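# Refit band over corner guard around carton

## Task

Slip the band back on so it wraps around both the carton and the corner guard, leaving the guard exactly where it lies (it is loose, and any shift of it fails the task straight away) and the carton sitting flat. The result must stay in place on its own; if it only holds while the robot grips or presses it, it is not done.

## Robot and tools

Robot: two arms, left_arm and right_arm, mounted facing each other across a table. Each ends in a two-finger gripper. The fingers point along the gripper's own +x axis and close along its y axis. The reported hand position is the point between the finger pads, about 3 to 4 cm short of the fingertips.

Scene frame: origin at the table centre, table top at z = +0.020 m, +z up. left_arm's base is on the +y side. The names left and right do not tell you which side of an image an arm appears on. The state line for each arm gives end_effector_position (m), end_effector_quat_wxyz, and linear (m/s) and angular (rad/s) velocities in this frame. Printed positions can be off, more so at long reach.

execute_actions(actions): a list of actions run one after another. Each action lasts 15 control steps of 1/30 s (0.5 s) and is a table of up to 15 rows. A table shorter than 15 rows repeats its final row for the remaining steps. Each row is one flat list of 14 numbers, each in [-1, 1], covering both arms even if only one moves. Order: left_arm dx, dy, dz, rx, ry, rz, opening, then right_arm dx, dy, dz, rx, ry, rz, opening. The first six per arm are an offset, not a pose. It is taken in that gripper's own axes from its measured pose when the action began; every row uses that same starting point, not the row before it. For the first action of a call, the start is the pose last reported in this scene. Scale: 1.0 = 0.6 m for dx/dy/dz and 180 degrees for rotation. rx, ry, rz form one rotation vector. Opening is absolute: +1 fully open (0.088 m), about -0.80 where empty fingers meet, and nothing below that closes further. Going fully open to closed takes at least about 0.5 s. An empty list just returns state and images.

move(target, speed, blocking): target is one 14-number row as above. Offsets are relative to the pose in the scene's last result that showed one. Each gripper follows a straight path, and both paths finish together within 0.5 to 10 s; anything longer is cut at 10 s. speed is the top path speed in m/s, 0.002 to 0.5, default 0.25; rotation is limited to twice that in rad/s. Openings are sent at the start. Paths ignore obstacles and the other arm. Grippers lag, drift, and may exceed speed, especially with the arm near straight. Faster contact and targets placed further past contact push harder. The result adds a move: line giving how it ended (done, off_target, moving, held, fault, ...) and which limits acted, plus each gripper's distance from its target. If only one arm is named, the other finished. limits=paced means the pose was clipped. limits=held means steps were blocked, after which the arm can jump faster than speed. With blocking=false you get a result after 0.5 s while motion continues. Check it with wait(0), and call wait or stop before sending new rows or moves.

wait(seconds): 0 to 10 s; arms hold their last command, and a running move continues. stop(): brakes a running move; it needs braking distance, and the fingers keep moving. zoom_image(camera, region): closer look at [x0, y0, x1, y1] pixels, at most 504 by 504, of cam_high, cam_low, cam_left_wrist or cam_right_wrist (each 672x504). finished_scene(scene): ends the given scene, 1 or 2, for good, and reports success.

Control details: each step, the commanded pose is clipped to within 70 mm and 16 degrees of the measured pose. Inverse kinematics puts position before orientation. After an action the arm moves at most to its last clipped pose, so large moves must be continued in further actions. Hand target lines show what each arm is currently driving toward. Joint friction can leave the gripper short or slightly tilted, and small moves may not happen at all. Check the pose after each move and correct any tilt. To keep an arm still, send the offset back to where it should be in the first call of a reply, and zeros after that. A pose unreachable line means the clearance check altered that arm's command. HELD in step readings marks held-back steps.

Gripping: grip_measured uses the opening scale. Each gripper reads off by up to about 1 mm, and when squeezing a hard part it reads up to 0.061 narrower than the pads actually are. Command about 0.07 below grip_measured for a firm hold, less for a lighter one. Parts under about 3 mm thick get proportionally less force. Pad force is about 34 to 49 N, with brief spikes at first contact. grip_effort_n is motor effort (negative closes, positive opens), capped near 83 N. It is not pad force, and it keeps some value from friction when idle.

Avoid: displacing the guard, tipping the carton, anything leaving the table, drops, slams, hard pushes, the arms colliding, and joint overloads (waist 18.2, shoulder 22.5, elbow 22.4, wrist pitch 5.92, wrist yaw 5.9, wrist roll 5.54 N m, including held weight), which freeze an arm for 10 s. Holding loads heats motors: MOTOR HOT from 50 °C, and at 95 °C an OVER-TEMPERATURE FAULT holds the arm, possibly cutting its power. Loose objects may get brief outside nudges. Joint ranges: waist -3.054 to 3.054, shoulder 0 to 3.142, elbow 0 to 2.356, wrist pitch and yaw -1.571 to 1.571, wrist roll -3.142 to 3.142 rad. The scene continues while you think, with the robot holding its last command. Camera calibration (K, distortion, T_world_to_cam) is given per camera and may be slightly off.

Each tool is called after "Call:" as name([rows], argument=value, ...), one row to a line, values as JSON.

## Session

Call:
execute_actions(actions=[])

Scene clock: 0.00 s.
left_arm: end_effector_position=(+0.3767, +0.2705, +0.2342) grip_measured=+0.983 grip_effort_n=n/a end_effector_quat_wxyz=(+0.200, +0.722, +0.370, -0.550) end_effector_velocity=(+0.001, +0.002, -0.002) end_effector_angular_velocity=(+0.007, -0.004, +0.009) | right_arm: end_effector_position=(+0.1242, -0.0971, +0.1440) grip_measured=+0.991 grip_effort_n=n/a end_effector_quat_wxyz=(+0.144, -0.741, -0.014, +0.656) end_effector_velocity=(+0.002, -0.002, +0.000) end_effector_angular_velocity=(-0.009, -0.013, +0.017)
Joint positions: left_arm=[ 0.895  2.116  1.793 -1.301 -0.34   1.769  0.087] | right_arm=[-0.084  2.062  1.631 -0.951  0.171 -1.242  0.088]
Joint velocities: left_arm=[ 0.002  0.002 -0.007  0.007 -0.007 -0.007 -0.   ] | right_arm=[-0.002 -0.002 -0.002 -0.007  0.007 -0.022  0.   ]
Heat: left arm: hottest shoulder 27 °C (+0.0 °C/min); right arm: hottest shoulder 33 °C (+0.0 °C/min).
Hand target (left_arm): +0.377, +0.271, +0.234; +0.200, +0.722, +0.370, -0.550
Hand target (right_arm): +0.124, -0.097, +0.144; -0.144, +0.741, +0.014, -0.656
camera_calibration (this result's frames):
cam_left_wrist: T_world_to_cam=[[-0.767717, 0.633589, 0.0957864, 0.109024], [0.526387, 0.538325, 0.658121, -0.472588], [0.365414, 0.555671, -0.746794, -0.036198], [0, 0, 0, 1]] pos_world=[0.345691, 0.205444, 0.273545]
cam_right_wrist: T_world_to_cam=[[0.199076, 0.949749, 0.24155, 0.0392785], [0.844134, -0.291395, 0.45003, -0.178714], [0.497802, 0.11431, -0.859725, 0.149437], [0, 0, 0, 1]] pos_world=[0.0686491, -0.106463, 0.199414]

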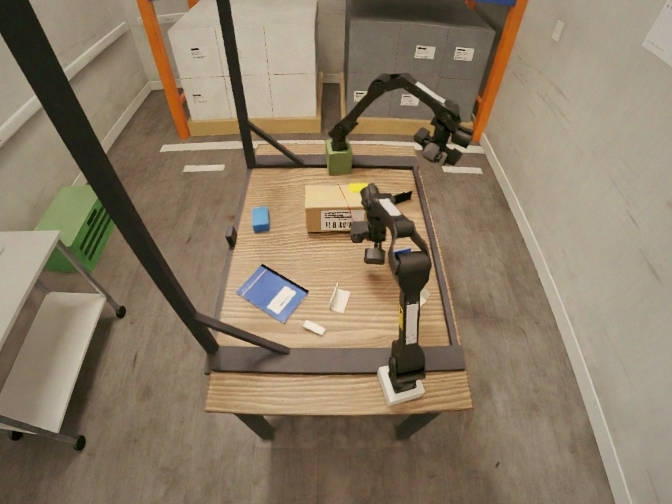

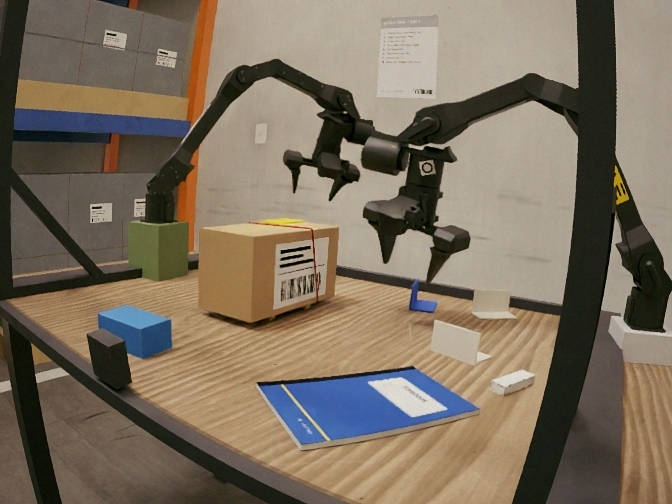

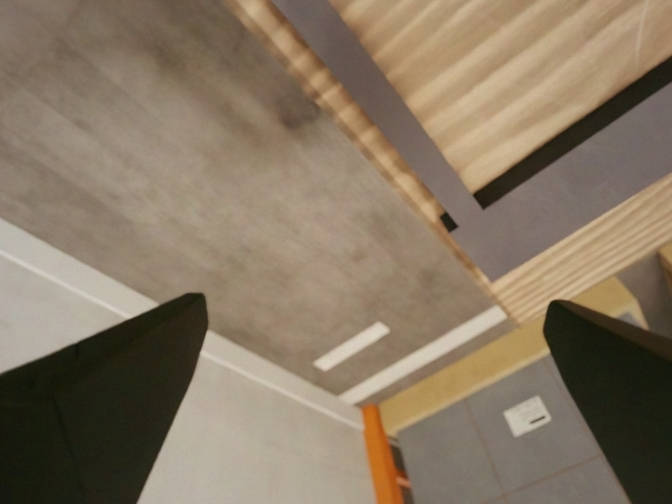

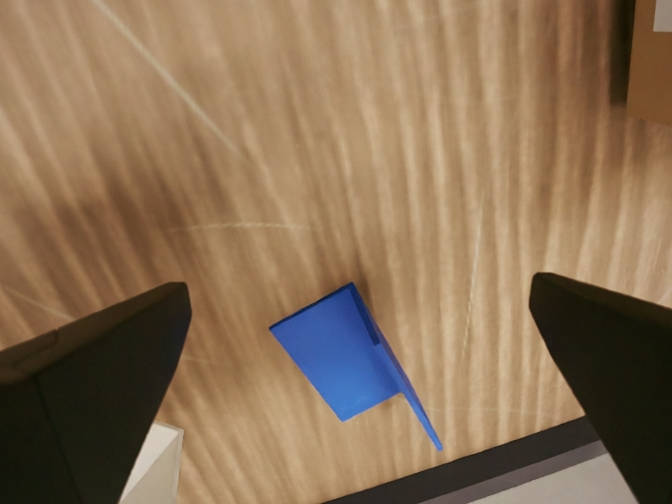

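Call:
move(target=[-0.126,-0.016,-0.042,-0.2295,-0.1118,0,1,-0.342,0.147,0.0355,0.4447,-0.182,-0.0917,1], speed=0.35)

Scene clock: 20.80 s.
left_arm: end_effector_position=(+0.3764, +0.2695, +0.3064) grip_measured=+0.983 grip_effort_n=0.7 end_effector_quat_wxyz=(+0.496, +0.504, +0.498, -0.501) end_effector_velocity=(-0.000, -0.002, +0.002) end_effector_angular_velocity=(+0.002, -0.014, +0.015) | right_arm: end_effector_position=(+0.0614, -0.2168, +0.3217) grip_measured=+0.991 grip_effort_n=1.2 end_effector_quat_wxyz=(+0.652, -0.268, +0.274, +0.655) end_effector_velocity=(+0.003, -0.005, -0.003) end_effector_angular_velocity=(-0.017, -0.020, +0.003)
Joint positions: left_arm=[ 1.016  2.108  2.104 -1.567 -0.005  1.182  0.087] | right_arm=[ 0.23   1.261  1.245 -0.826  0.322  0.353  0.088]
Joint velocities: left_arm=[-0.007 -0.007 -0.002  0.007 -0.007 -0.022 -0.   ] | right_arm=[ 0.002 -0.007 -0.007 -0.022  0.007 -0.007 -0.   ]
Heat: left arm: hottest shoulder 33 °C (+17.3 °C/min); right arm: hottest shoulder 40 °C (+20.2 °C/min).
Hand target (left_arm): +0.376, +0.270, +0.315; +0.506, +0.504, +0.492, -0.498
Hand target (right_arm): +0.062, -0.219, +0.322; +0.653, -0.267, +0.274, +0.654
Off the commanded pose (left_arm): 0.008 m, 1 deg.
Off the commanded pose (right_arm): 0.004 m, 1 deg.
joint sent to its limit (left arm) — the command would take joint 4 (wrist pitch) past its lower limit, so that joint was sent only as far as its limit.
move: done
camera_calibration (this result's frames):
cam_left_wrist: T_world_to_cam=[[-0.999757, -0.014277, -0.0167675, 0.398915], [-0.0196952, 0.9203, 0.390717, -0.334803], [0.00985286, 0.390953, -0.920358, 0.249786], [0, 0, 0, 1]] pos_world=[0.389764, 0.21616, 0.367395]
cam_right_wrist: T_world_to_cam=[[0.999234, -0.0280384, -0.0273143, -0.0520671], [-0.0363995, -0.922236, -0.384911, -0.0546502], [-0.0143979, 0.385611, -0.922549, 0.457694], [0, 0, 0, 1]] pos_world=[0.0566278, -0.228352, 0.399788]

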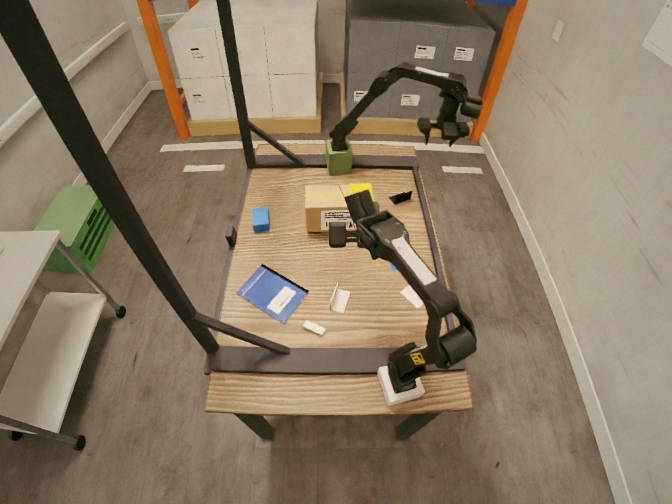

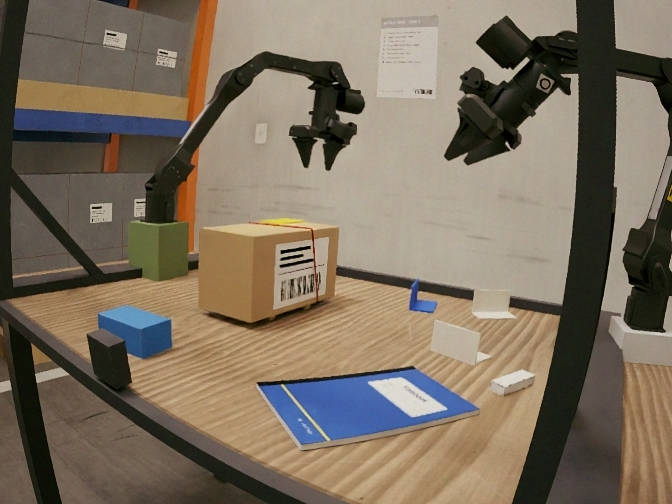

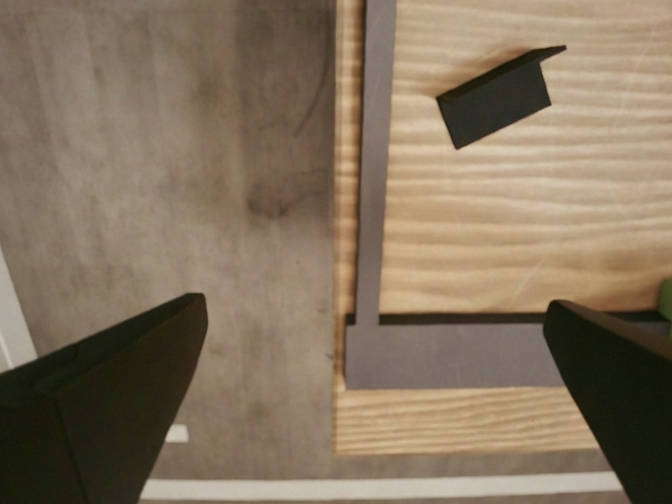

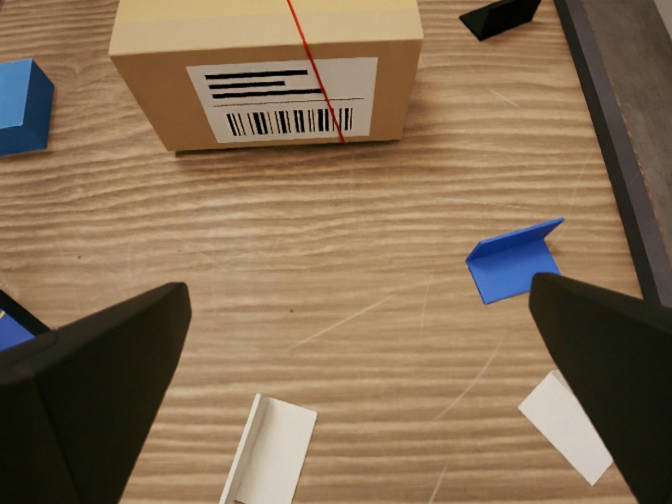

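Call:
move(target=[0.06,-0.61,0.30,0,0,0,1,0,0,0,0,0,0,1], speed=0.4)

Scene clock: 25.83 s.
left_arm: end_effector_position=(+0.0082, +0.0928, +0.2715) grip_measured=+0.983 grip_effort_n=0.7 end_effector_quat_wxyz=(+0.494, +0.500, +0.498, -0.508) end_effector_velocity=(-0.001, -0.000, +0.001) end_effector_angular_velocity=(+0.003, -0.007, +0.000) | right_arm: end_effector_position=(+0.0614, -0.2169, +0.3217) grip_measured=+0.991 grip_effort_n=1.6 end_effector_quat_wxyz=(+0.652, -0.268, +0.274, +0.654) end_effector_velocity=(-0.002, -0.002, -0.002) end_effector_angular_velocity=(-0.014, -0.004, +0.028)
Joint positions: left_arm=[-0.146  1.797  1.532 -1.302  0.012  0.023  0.087] | right_arm=[ 0.23   1.261  1.245 -0.826  0.322  0.354  0.088]
Joint velocities: left_arm=[-0.007  0.002  0.007 -0.007 -0.007 -0.007 -0.   ] | right_arm=[-0.002 -0.002 -0.002 -0.007 -0.022 -0.022 -0.   ]
Heat: left arm: hottest shoulder 35 °C (+18.6 °C/min); right arm: hottest shoulder 40 °C (+16.3 °C/min).
Hand target (left_arm): +0.008, +0.091, +0.268; +0.493, +0.503, +0.501, -0.503
Hand target (right_arm): +0.061, -0.217, +0.322; +0.652, -0.268, +0.274, +0.655
Off the commanded pose (left_arm): 0.003 m, 1 deg.
Off the commanded pose (right_arm): 0.000 m, 0 deg.
move: done
camera_calibration (this result's frames):
cam_left_wrist: T_world_to_cam=[[-0.999936, -0.0109304, -0.00290429, 0.0237079], [-0.0112082, 0.923411, 0.383648, -0.164294], [-0.00151156, 0.383656, -0.923475, 0.291977], [0, 0, 0, 1]] pos_world=[0.0223063, 0.0399512, 0.332733]
cam_right_wrist: T_world_to_cam=[[0.999203, -0.0289765, -0.0274401, -0.0522471], [-0.0373125, -0.922235, -0.384826, -0.0546914], [-0.0141553, 0.385543, -0.922581, 0.457676], [0, 0, 0, 1]] pos_world=[0.0566434, -0.228406, 0.399763]

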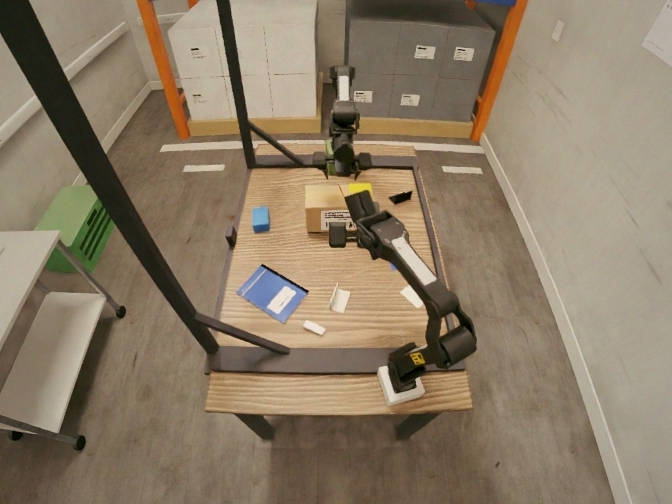

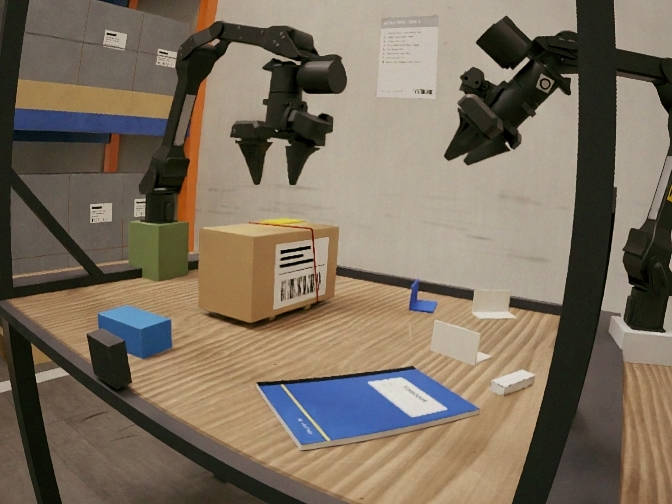

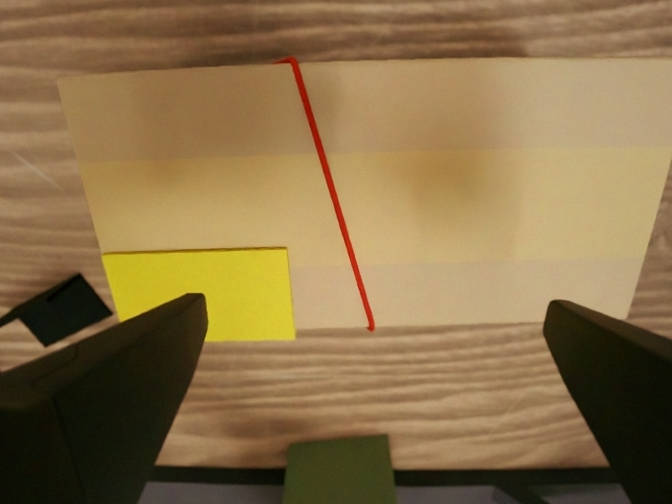

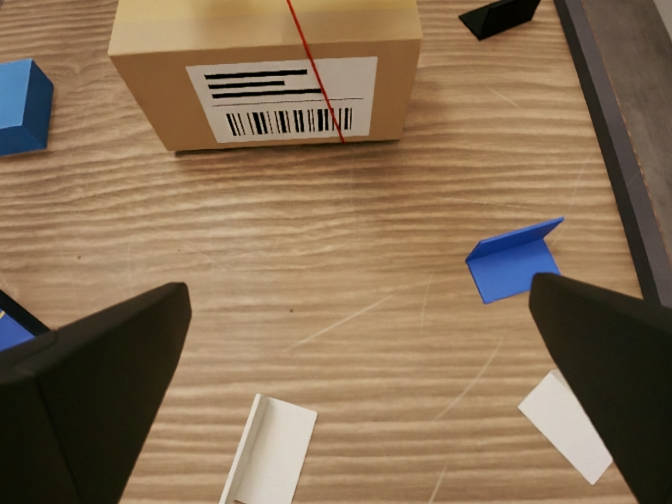

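Call:
move(target=[0.094,0.017,-0.012,-0.092,0,0,-0.2,0,0,0,0,0,0,1], speed=0.2)

Scene clock: 38.70 s.
left_arm: end_effector_position=(+0.0175, +0.0977, +0.2184) grip_measured=-0.197 grip_effort_n=-15.6 end_effector_quat_wxyz=(+0.561, +0.424, +0.562, -0.436) end_effector_velocity=(+0.001, +0.002, -0.002) end_effector_angular_velocity=(+0.003, -0.022, +0.000) | right_arm: end_effector_position=(+0.0614, -0.2169, +0.3217) grip_measured=+0.991 grip_effort_n=1.2 end_effector_quat_wxyz=(+0.652, -0.268, +0.274, +0.654) end_effector_velocity=(-0.003, +0.001, -0.001) end_effector_angular_velocity=(-0.005, +0.000, +0.028)
Joint positions: left_arm=[-0.118  1.798  1.32  -1.08   0.012 -0.229  0.029] | right_arm=[ 0.23   1.261  1.245 -0.826  0.322  0.354  0.088]
Joint velocities: left_arm=[-0.007 -0.002 -0.012  0.007 -0.022 -0.007 -0.   ] | right_arm=[-0.002  0.002 -0.002  0.007 -0.022 -0.022  0.   ]
Heat: left arm: hottest shoulder 34 °C (+10.9 °C/min); right arm: hottest shoulder 38 °C (+7.8 °C/min).
Hand target (left_arm): +0.018, +0.100, +0.215; +0.561, +0.423, +0.566, -0.430
Hand target (right_arm): +0.061, -0.217, +0.322; +0.652, -0.268, +0.274, +0.654
Off the commanded pose (left_arm): 0.004 m, 1 deg.
Off the commanded pose (right_arm): 0.000 m, 0 deg.
move: done
camera_calibration (this result's frames):
cam_left_wrist: T_world_to_cam=[[-0.958089, -0.286471, -0.000504317, 0.0585355], [-0.265408, 0.88698, 0.377921, -0.13907], [-0.107816, 0.362216, -0.925838, 0.24549], [0, 0, 0, 1]] pos_world=[0.0456397, 0.0512007, 0.279871]
cam_right_wrist: T_world_to_cam=[[0.999203, -0.0289765, -0.0274401, -0.0522471], [-0.0373125, -0.922235, -0.384826, -0.0546914], [-0.0141553, 0.385543, -0.922581, 0.457676], [0, 0, 0, 1]] pos_world=[0.0566434, -0.228406, 0.399763]

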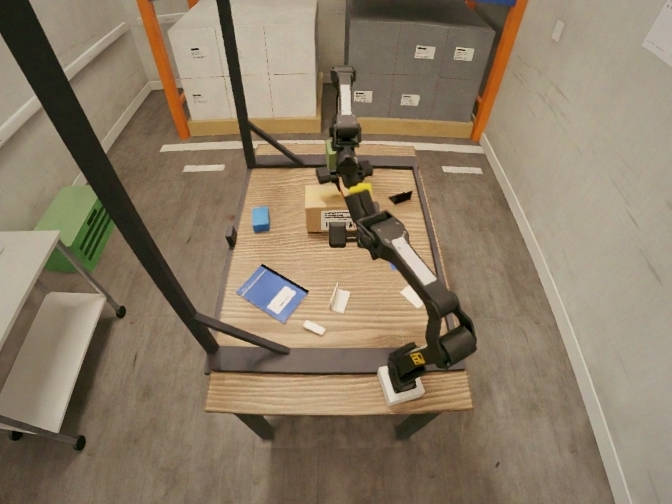

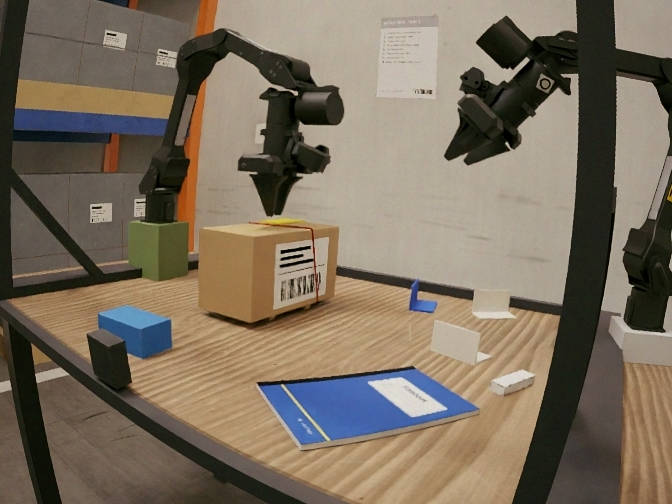

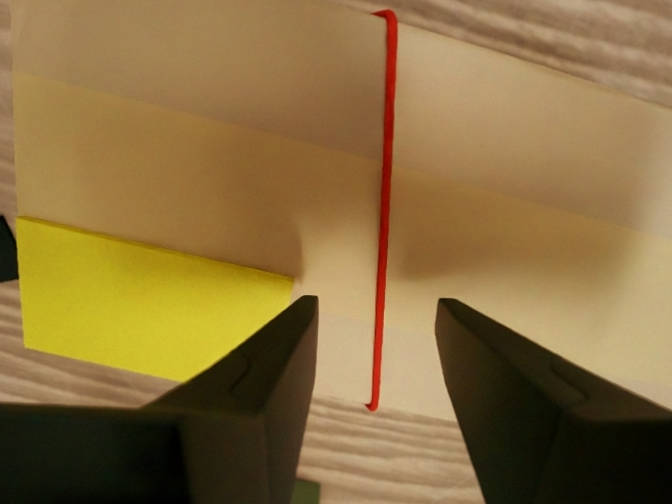

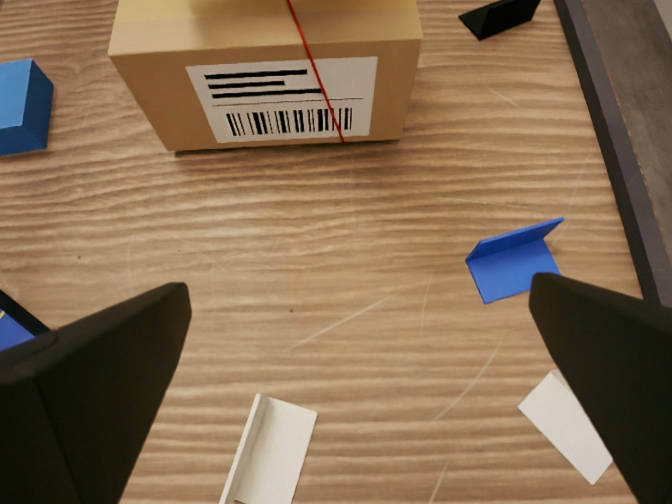

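Call:
execute_actions(actions=[])

Scene clock: 48.03 s.
left_arm: end_effector_position=(+0.0175, +0.0977, +0.2183) grip_measured=-0.197 grip_effort_n=-15.6 end_effector_quat_wxyz=(+0.561, +0.423, +0.562, -0.436) end_effector_velocity=(+0.002, +0.001, +0.001) end_effector_angular_velocity=(+0.003, -0.007, +0.025) | right_arm: end_effector_position=(+0.0614, -0.2169, +0.3217) grip_measured=+0.991 grip_effort_n=1.2 end_effector_quat_wxyz=(+0.652, -0.268, +0.274, +0.654) end_effector_velocity=(-0.002, -0.002, -0.002) end_effector_angular_velocity=(-0.014, +0.016, +0.007)
Joint positions: left_arm=[-0.118  1.798  1.319 -1.079  0.012 -0.23   0.029] | right_arm=[ 0.23   1.261  1.245 -0.826  0.322  0.354  0.088]
Joint velocities: left_arm=[ 0.002 -0.002  0.002 -0.007 -0.007 -0.022 -0.   ] | right_arm=[-0.002 -0.002 -0.002 -0.007 -0.022  0.007  0.   ]
Heat: left arm: hottest shoulder 34 °C (+8.7 °C/min); right arm: hottest shoulder 38 °C (+6.2 °C/min).
Hand target (left_arm): +0.018, +0.100, +0.215; +0.561, +0.423, +0.566, -0.430
Hand target (right_arm): +0.061, -0.217, +0.322; +0.652, -0.268, +0.274, +0.654
Off the commanded pose (left_arm): 0.004 m, 1 deg.
Off the commanded pose (right_arm): 0.000 m, 0 deg.
camera_calibration (this result's frames):
cam_left_wrist: T_world_to_cam=[[-0.95787, -0.287202, -0.00040095, 0.0585652], [-0.266086, 0.886918, 0.377589, -0.138891], [-0.108089, 0.361788, -0.925973, 0.245503], [0, 0, 0, 1]] pos_world=[0.0456771, 0.0511847, 0.279796]
cam_right_wrist: T_world_to_cam=[[0.999203, -0.0289765, -0.0274401, -0.0522471], [-0.0373125, -0.922235, -0.384826, -0.0546914], [-0.0141553, 0.385543, -0.922581, 0.457676], [0, 0, 0, 1]] pos_world=[0.0566434, -0.228406, 0.399763]

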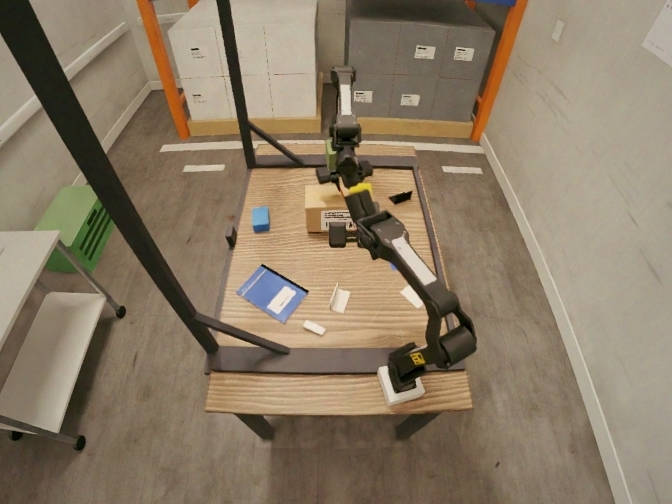

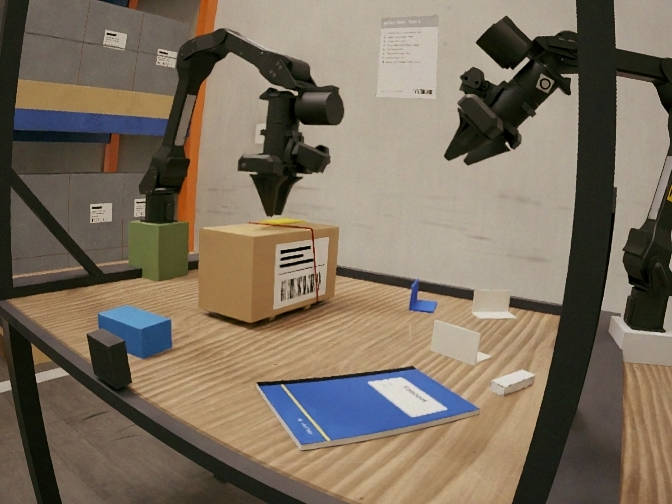

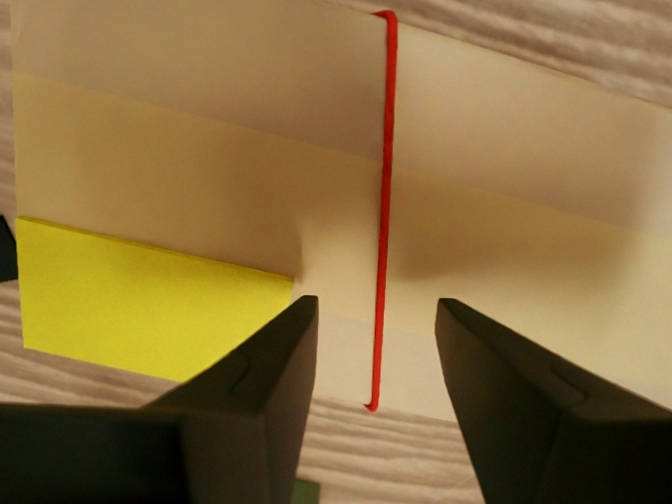

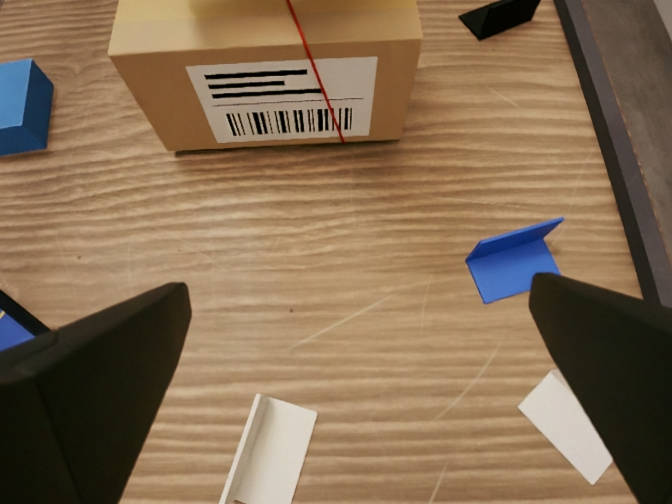

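Call:
execute_actions([
  [[0,0,0.022,0,0,0,-0.3,0,0,0,0,0,0,1]],
  [[0.015,0,0,0,0,0,-0.3,0,0,0,0,0,0,1]],
])

Scene clock: 56.37 s.
left_arm: end_effector_position=(+0.0202, +0.0841, +0.2175) grip_measured=-0.297 grip_effort_n=-15.6 end_effector_quat_wxyz=(+0.568, +0.415, +0.557, -0.442) end_effector_velocity=(+0.001, +0.007, -0.003) end_effector_angular_velocity=(+0.033, -0.020, +0.015) | right_arm: end_effector_position=(+0.0614, -0.2169, +0.3217) grip_measured=+0.991 grip_effort_n=1.6 end_effector_quat_wxyz=(+0.652, -0.268, +0.274, +0.654) end_effector_velocity=(+0.001, -0.002, -0.001) end_effector_angular_velocity=(-0.009, -0.004, +0.008)
Joint positions: left_arm=[-0.112  1.828  1.354 -1.058  0.012 -0.227  0.024] | right_arm=[ 0.23   1.261  1.245 -0.826  0.322  0.354  0.088]
Joint velocities: left_arm=[-0.007  0.002 -0.007 -0.022 -0.022 -0.022  0.   ] | right_arm=[-0.002 -0.002 -0.002 -0.007 -0.007 -0.007 -0.   ]
Heat: left arm: hottest shoulder 34 °C (+7.5 °C/min); right arm: hottest shoulder 37 °C (+4.3 °C/min).
Hand target (left_arm): +0.020, +0.086, +0.213; +0.564, +0.419, +0.560, -0.437
Hand target (right_arm): +0.061, -0.217, +0.322; +0.652, -0.268, +0.274, +0.654
Off the commanded pose (left_arm): 0.006 m, 1 deg.
Off the commanded pose (right_arm): 0.000 m, 0 deg.
Step readings (end_effector_position; steps 1 to 15: 1st action; 16 to 30: 2nd action):
0: left_arm (+0.0175, +0.0977, +0.2183) | right_arm (+0.0614, -0.2169, +0.3217)
1: left_arm (+0.0175, +0.0971, +0.2185) | right_arm (+0.0614, -0.2169, +0.3217)
2: left_arm (+0.0180, +0.0952, +0.2191) | right_arm (+0.0614, -0.2169, +0.3217)
4: left_arm (+0.0192, +0.0900, +0.2204) | right_arm (+0.0614, -0.2169, +0.3217)
8: left_arm (+0.0201, +0.0869, +0.2217) | right_arm (+0.0614, -0.2169, +0.3217)
15: left_arm (+0.0201, +0.0865, +0.2214) | right_arm (+0.0614, -0.2169, +0.3217)
16: left_arm (+0.0201, +0.0863, +0.2213) | right_arm (+0.0614, -0.2169, +0.3217)
17: left_arm (+0.0202, +0.0852, +0.2204) | right_arm (+0.0614, -0.2169, +0.3217)
19: left_arm (+0.0202, +0.0839, +0.2194) | right_arm (+0.0614, -0.2169, +0.3217)
23: left_arm (+0.0202, +0.0842, +0.2178) | right_arm (+0.0614, -0.2169, +0.3217)
30: end_effector_position above
camera_calibration (this result's frames):
cam_left_wrist: T_world_to_cam=[[-0.956881, -0.290419, 0.00594858, 0.0561275], [-0.269543, 0.89536, 0.35451, -0.121478], [-0.108282, 0.33762, -0.935033, 0.254003], [0, 0, 0, 1]] pos_world=[0.0484678, 0.0393108, 0.280232]
cam_right_wrist: T_world_to_cam=[[0.999203, -0.0289765, -0.0274401, -0.0522471], [-0.0373125, -0.922235, -0.384826, -0.0546914], [-0.0141553, 0.385543, -0.922581, 0.457676], [0, 0, 0, 1]] pos_world=[0.0566434, -0.228406, 0.399763]

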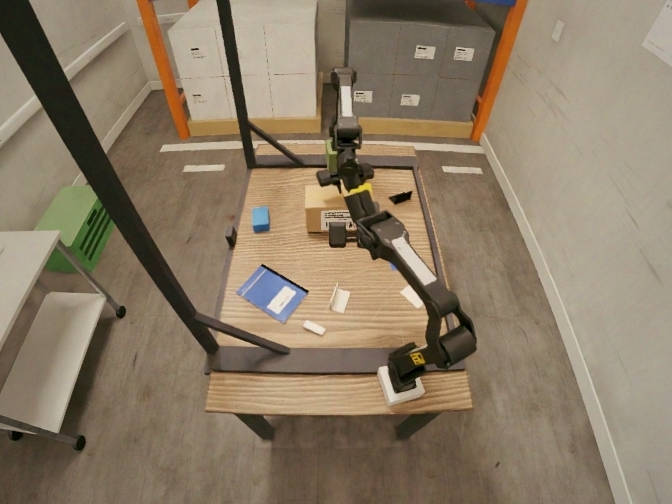

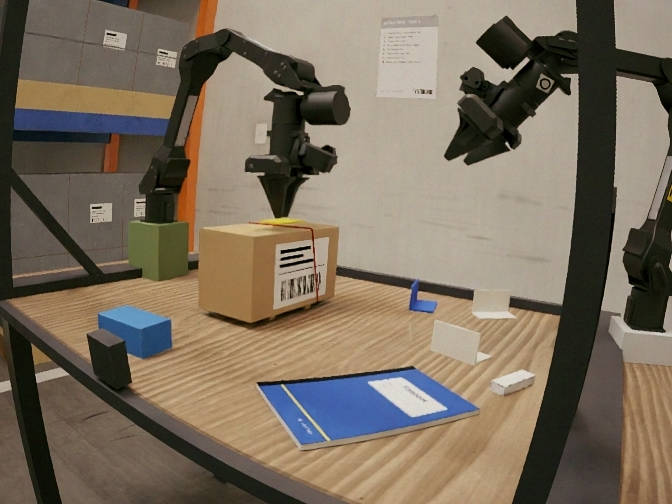

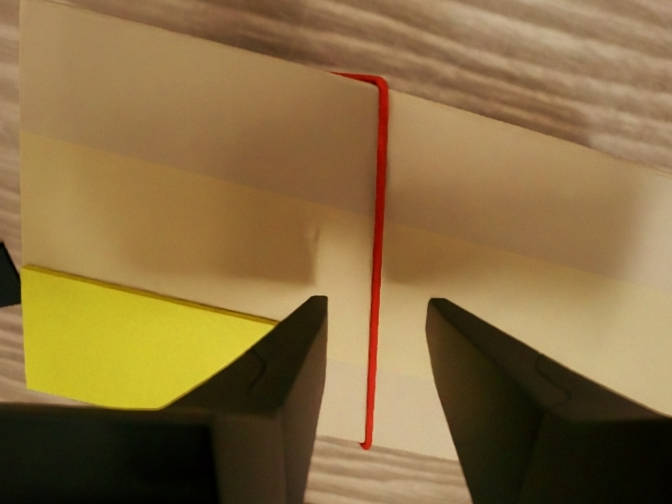

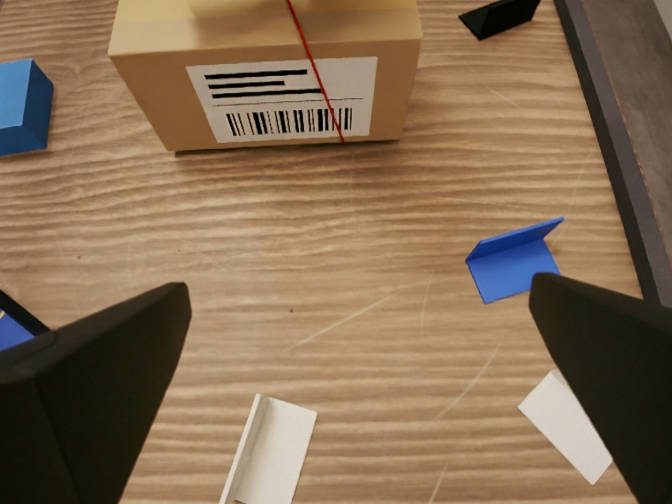

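Call:
execute_actions([
  [[0.03,0,0,0,0.01,0,-0.3,0,0,0,0,0,0,1]],
])

Call:
zoom_image(camera="cam_low", region=[170, 140, 350, 330])

Scene clock: 60.20 s.
left_arm: end_effector_position=(+0.0198, +0.0814, +0.2063) grip_measured=-0.297 grip_effort_n=-15.6 end_effector_quat_wxyz=(+0.565, +0.417, +0.560, -0.440) end_effector_velocity=(+0.000, +0.002, +0.000) end_effector_angular_velocity=(+0.008, -0.007, +0.005) | right_arm: end_effector_position=(+0.0614, -0.2169, +0.3217) grip_measured=+0.991 grip_effort_n=1.2 end_effector_quat_wxyz=(+0.652, -0.268, +0.274, +0.654) end_effector_velocity=(+0.001, -0.002, +0.000) end_effector_angular_velocity=(-0.005, +0.009, -0.003)
Joint positions: left_arm=[-0.112  1.857  1.345 -1.03   0.015 -0.227  0.024] | right_arm=[ 0.23   1.261  1.245 -0.826  0.322  0.354  0.088]
Joint velocities: left_arm=[-0.002 -0.002 -0.002 -0.007 -0.007 -0.007 -0.   ] | right_arm=[-0.002 -0.007 -0.002 -0.007 -0.007  0.007 -0.   ]
Heat: left arm: hottest shoulder 34 °C (+7.1 °C/min); right arm: hottest shoulder 37 °C (+4.1 °C/min).
Hand target (left_arm): +0.020, +0.084, +0.200; +0.559, +0.422, +0.566, -0.435
Hand target (right_arm): +0.061, -0.217, +0.322; +0.652, -0.268, +0.274, +0.654
Off the commanded pose (left_arm): 0.007 m, 1 deg.
Off the commanded pose (right_arm): 0.000 m, 0 deg.
Step readings (end_effector_position):
0: left_arm (+0.0202, +0.0840, +0.2175) | right_arm (+0.0614, -0.2169, +0.3217)
1: left_arm (+0.0202, +0.0838, +0.2165) | right_arm (+0.0614, -0.2169, +0.3217)
2: left_arm (+0.0203, +0.0825, +0.2153) | right_arm (+0.0614, -0.2169, +0.3217)
4: left_arm (+0.0201, +0.0809, +0.2121) | right_arm (+0.0614, -0.2169, +0.3217)
8: left_arm (+0.0198, +0.0819, +0.2065) | right_arm (+0.0614, -0.2169, +0.3217)
15: end_effector_position above
camera_calibration (this result's frames):
cam_left_wrist: T_world_to_cam=[[-0.95689, -0.290371, 0.00679672, 0.0548526], [-0.268056, 0.891882, 0.36427, -0.116983], [-0.111835, 0.346744, -0.931269, 0.242945], [0, 0, 0, 1]] pos_world=[0.0482997, 0.0360226, 0.268488]
cam_right_wrist: T_world_to_cam=[[0.999203, -0.0289765, -0.0274401, -0.0522471], [-0.0373125, -0.922235, -0.384826, -0.0546914], [-0.0141553, 0.385543, -0.922581, 0.457676], [0, 0, 0, 1]] pos_world=[0.0566434, -0.228406, 0.399763]

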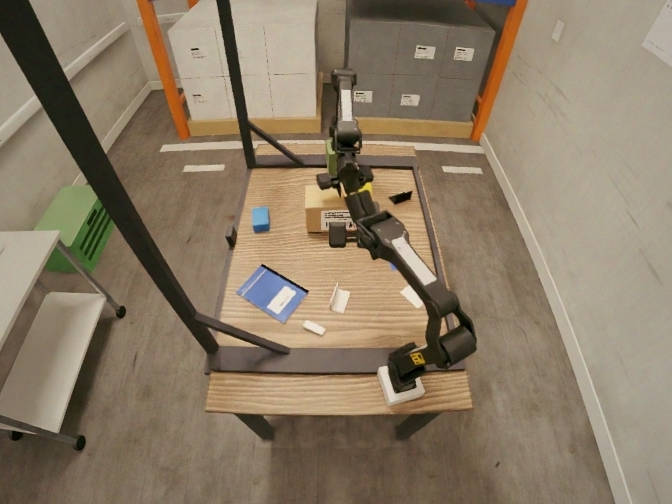

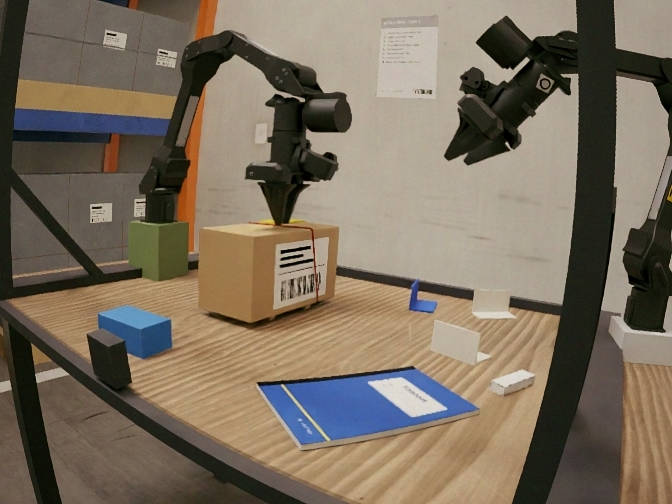

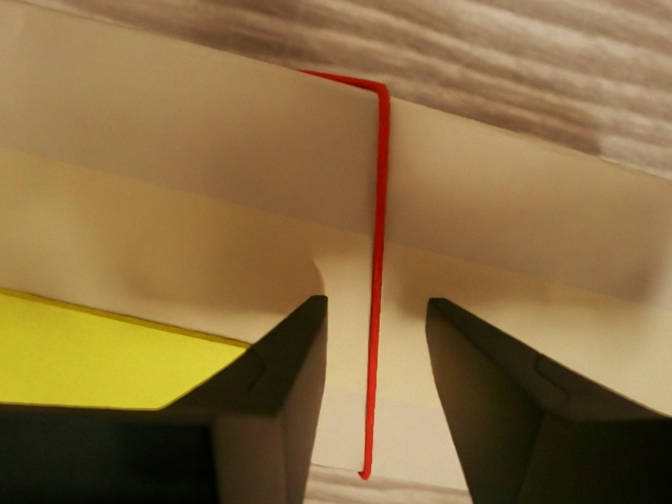

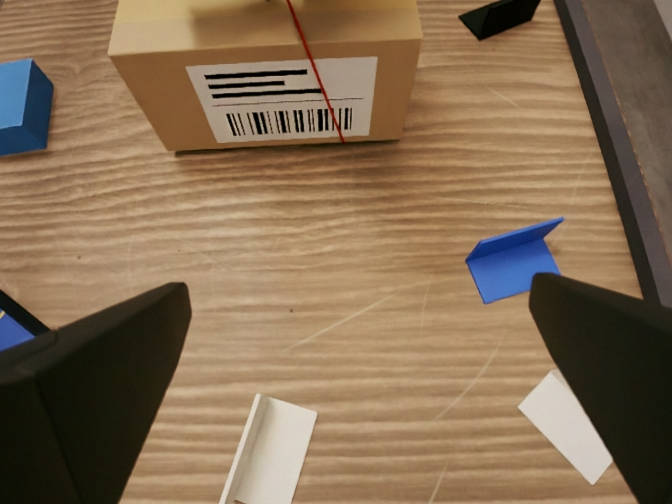

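Region (170, 140, 350, 330) of cam_low's 672x504 image, scaled by 2.653, with more detail than that image has; it fills the left 477 columns of this view, and the rest is white.

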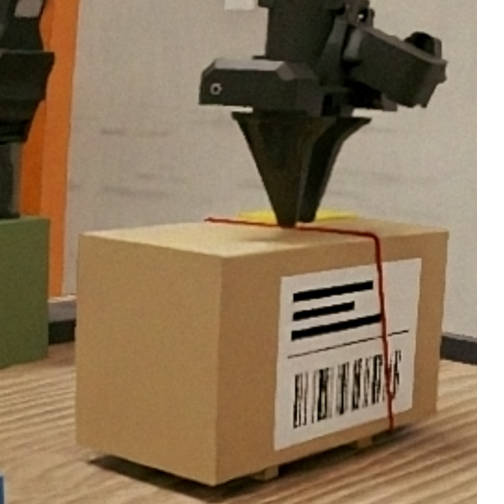

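Call:
execute_actions([
  [[0.025,0,-0.004,0,0.01,0,-0.3,0,0,0,0,0,0,1]],
])

Call:
zoom_image(camera="cam_low", region=[170, 140, 350, 330])

Scene clock: 64.70 s.
left_arm: end_effector_position=(+0.0195, +0.0796, +0.2021) grip_measured=-0.297 grip_effort_n=-15.6 end_effector_quat_wxyz=(+0.564, +0.416, +0.560, -0.441) end_effector_velocity=(+0.006, +0.006, -0.002) end_effector_angular_velocity=(+0.029, -0.035, +0.011) | right_arm: end_effector_position=(+0.0614, -0.2169, +0.3217) grip_measured=+0.991 grip_effort_n=1.6 end_effector_quat_wxyz=(+0.652, -0.268, +0.274, +0.654) end_effector_velocity=(+0.002, -0.001, +0.001) end_effector_angular_velocity=(+0.000, -0.022, +0.008)
Joint positions: left_arm=[-0.112  1.866  1.34  -1.014  0.018 -0.227  0.024] | right_arm=[ 0.23   1.261  1.245 -0.826  0.322  0.354  0.088]
Joint velocities: left_arm=[ 0.002  0.002 -0.002 -0.022 -0.037 -0.007  0.   ] | right_arm=[-0.002 -0.002  0.002 -0.007  0.007 -0.022 -0.   ]
Heat: left arm: hottest shoulder 34 °C (+5.0 °C/min); right arm: hottest shoulder 37 °C (+2.0 °C/min).
Hand target (left_arm): +0.019, +0.084, +0.192; +0.556, +0.424, +0.569, -0.433
Hand target (right_arm): +0.061, -0.217, +0.322; +0.652, -0.268, +0.274, +0.654
Off the commanded pose (left_arm): 0.011 m, 2 deg.
Off the commanded pose (right_arm): 0.000 m, 0 deg.
Step readings (end_effector_position):
0: left_arm (+0.0198, +0.0813, +0.2063) | right_arm (+0.0614, -0.2169, +0.3217)
1: left_arm (+0.0198, +0.0813, +0.2055) | right_arm (+0.0614, -0.2169, +0.3217)
2: left_arm (+0.0197, +0.0805, +0.2047) | right_arm (+0.0614, -0.2169, +0.3217)
4: left_arm (+0.0196, +0.0801, +0.2024) | right_arm (+0.0614, -0.2169, +0.3217)
8: left_arm (+0.0195, +0.0796, +0.2021) | right_arm (+0.0614, -0.2169, +0.3217)
15: end_effector_position above
camera_calibration (this result's frames):
cam_left_wrist: T_world_to_cam=[[-0.956892, -0.290278, 0.00985718, 0.0534121], [-0.267045, 0.892637, 0.36316, -0.113751], [-0.114216, 0.344873, -0.931675, 0.239895], [0, 0, 0, 1]] pos_world=[0.048133, 0.0343092, 0.264288]
cam_right_wrist: T_world_to_cam=[[0.999203, -0.0289765, -0.0274401, -0.0522471], [-0.0373125, -0.922235, -0.384826, -0.0546914], [-0.0141553, 0.385543, -0.922581, 0.457676], [0, 0, 0, 1]] pos_world=[0.0566434, -0.228406, 0.399763]

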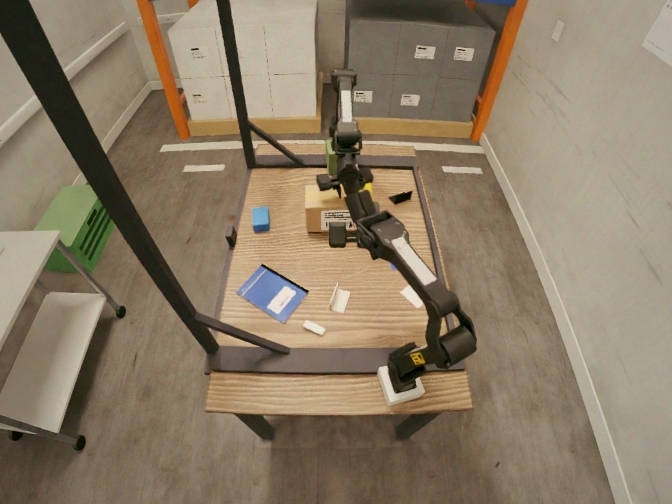

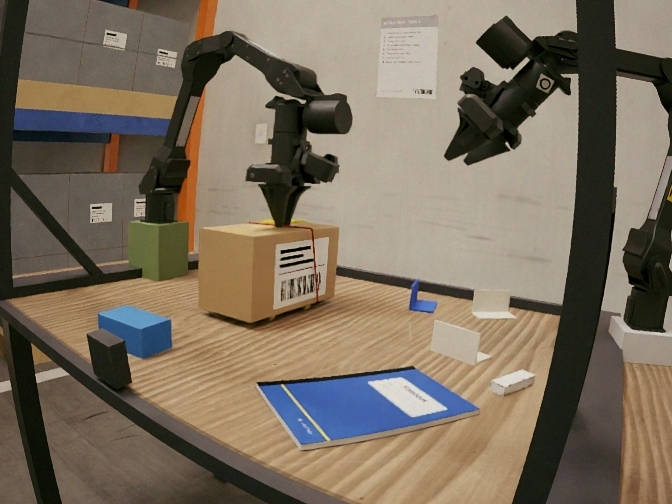

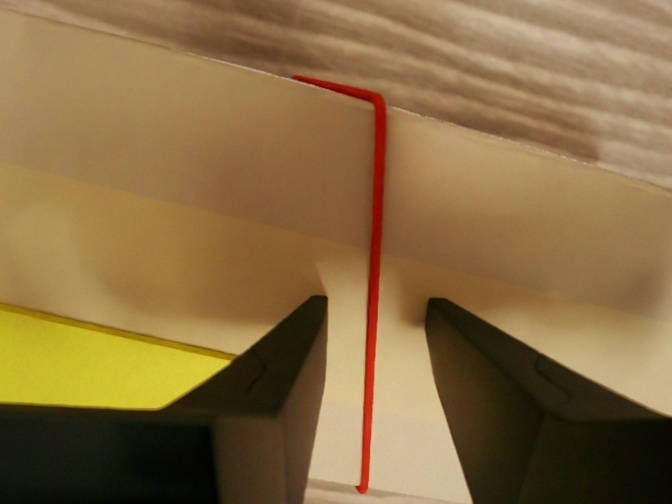

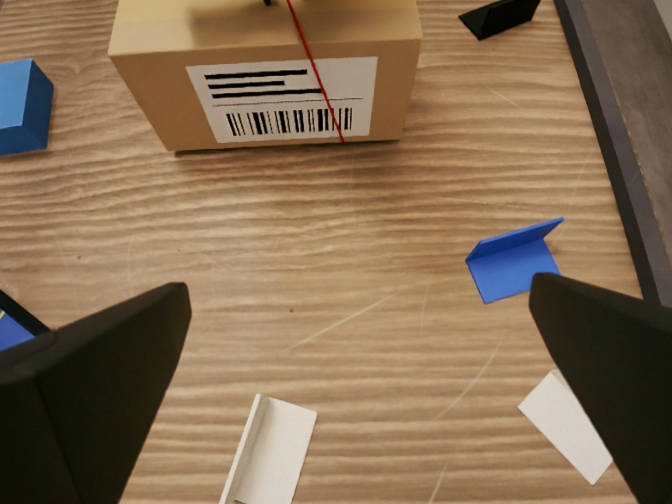

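Region (170, 140, 350, 330) of cam_low's 672x504 image, scaled by 2.653, with more detail than that image has; it fills the left 477 columns of this view, and the rest is white.

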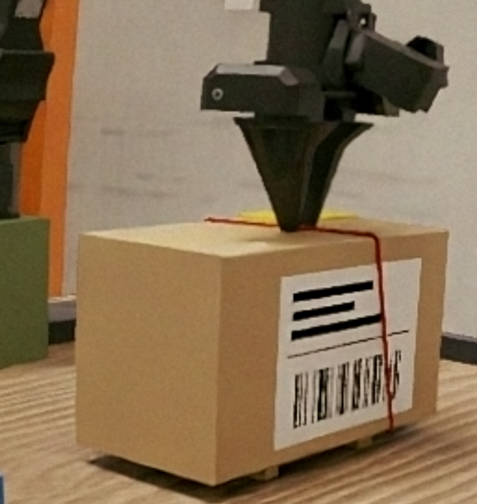

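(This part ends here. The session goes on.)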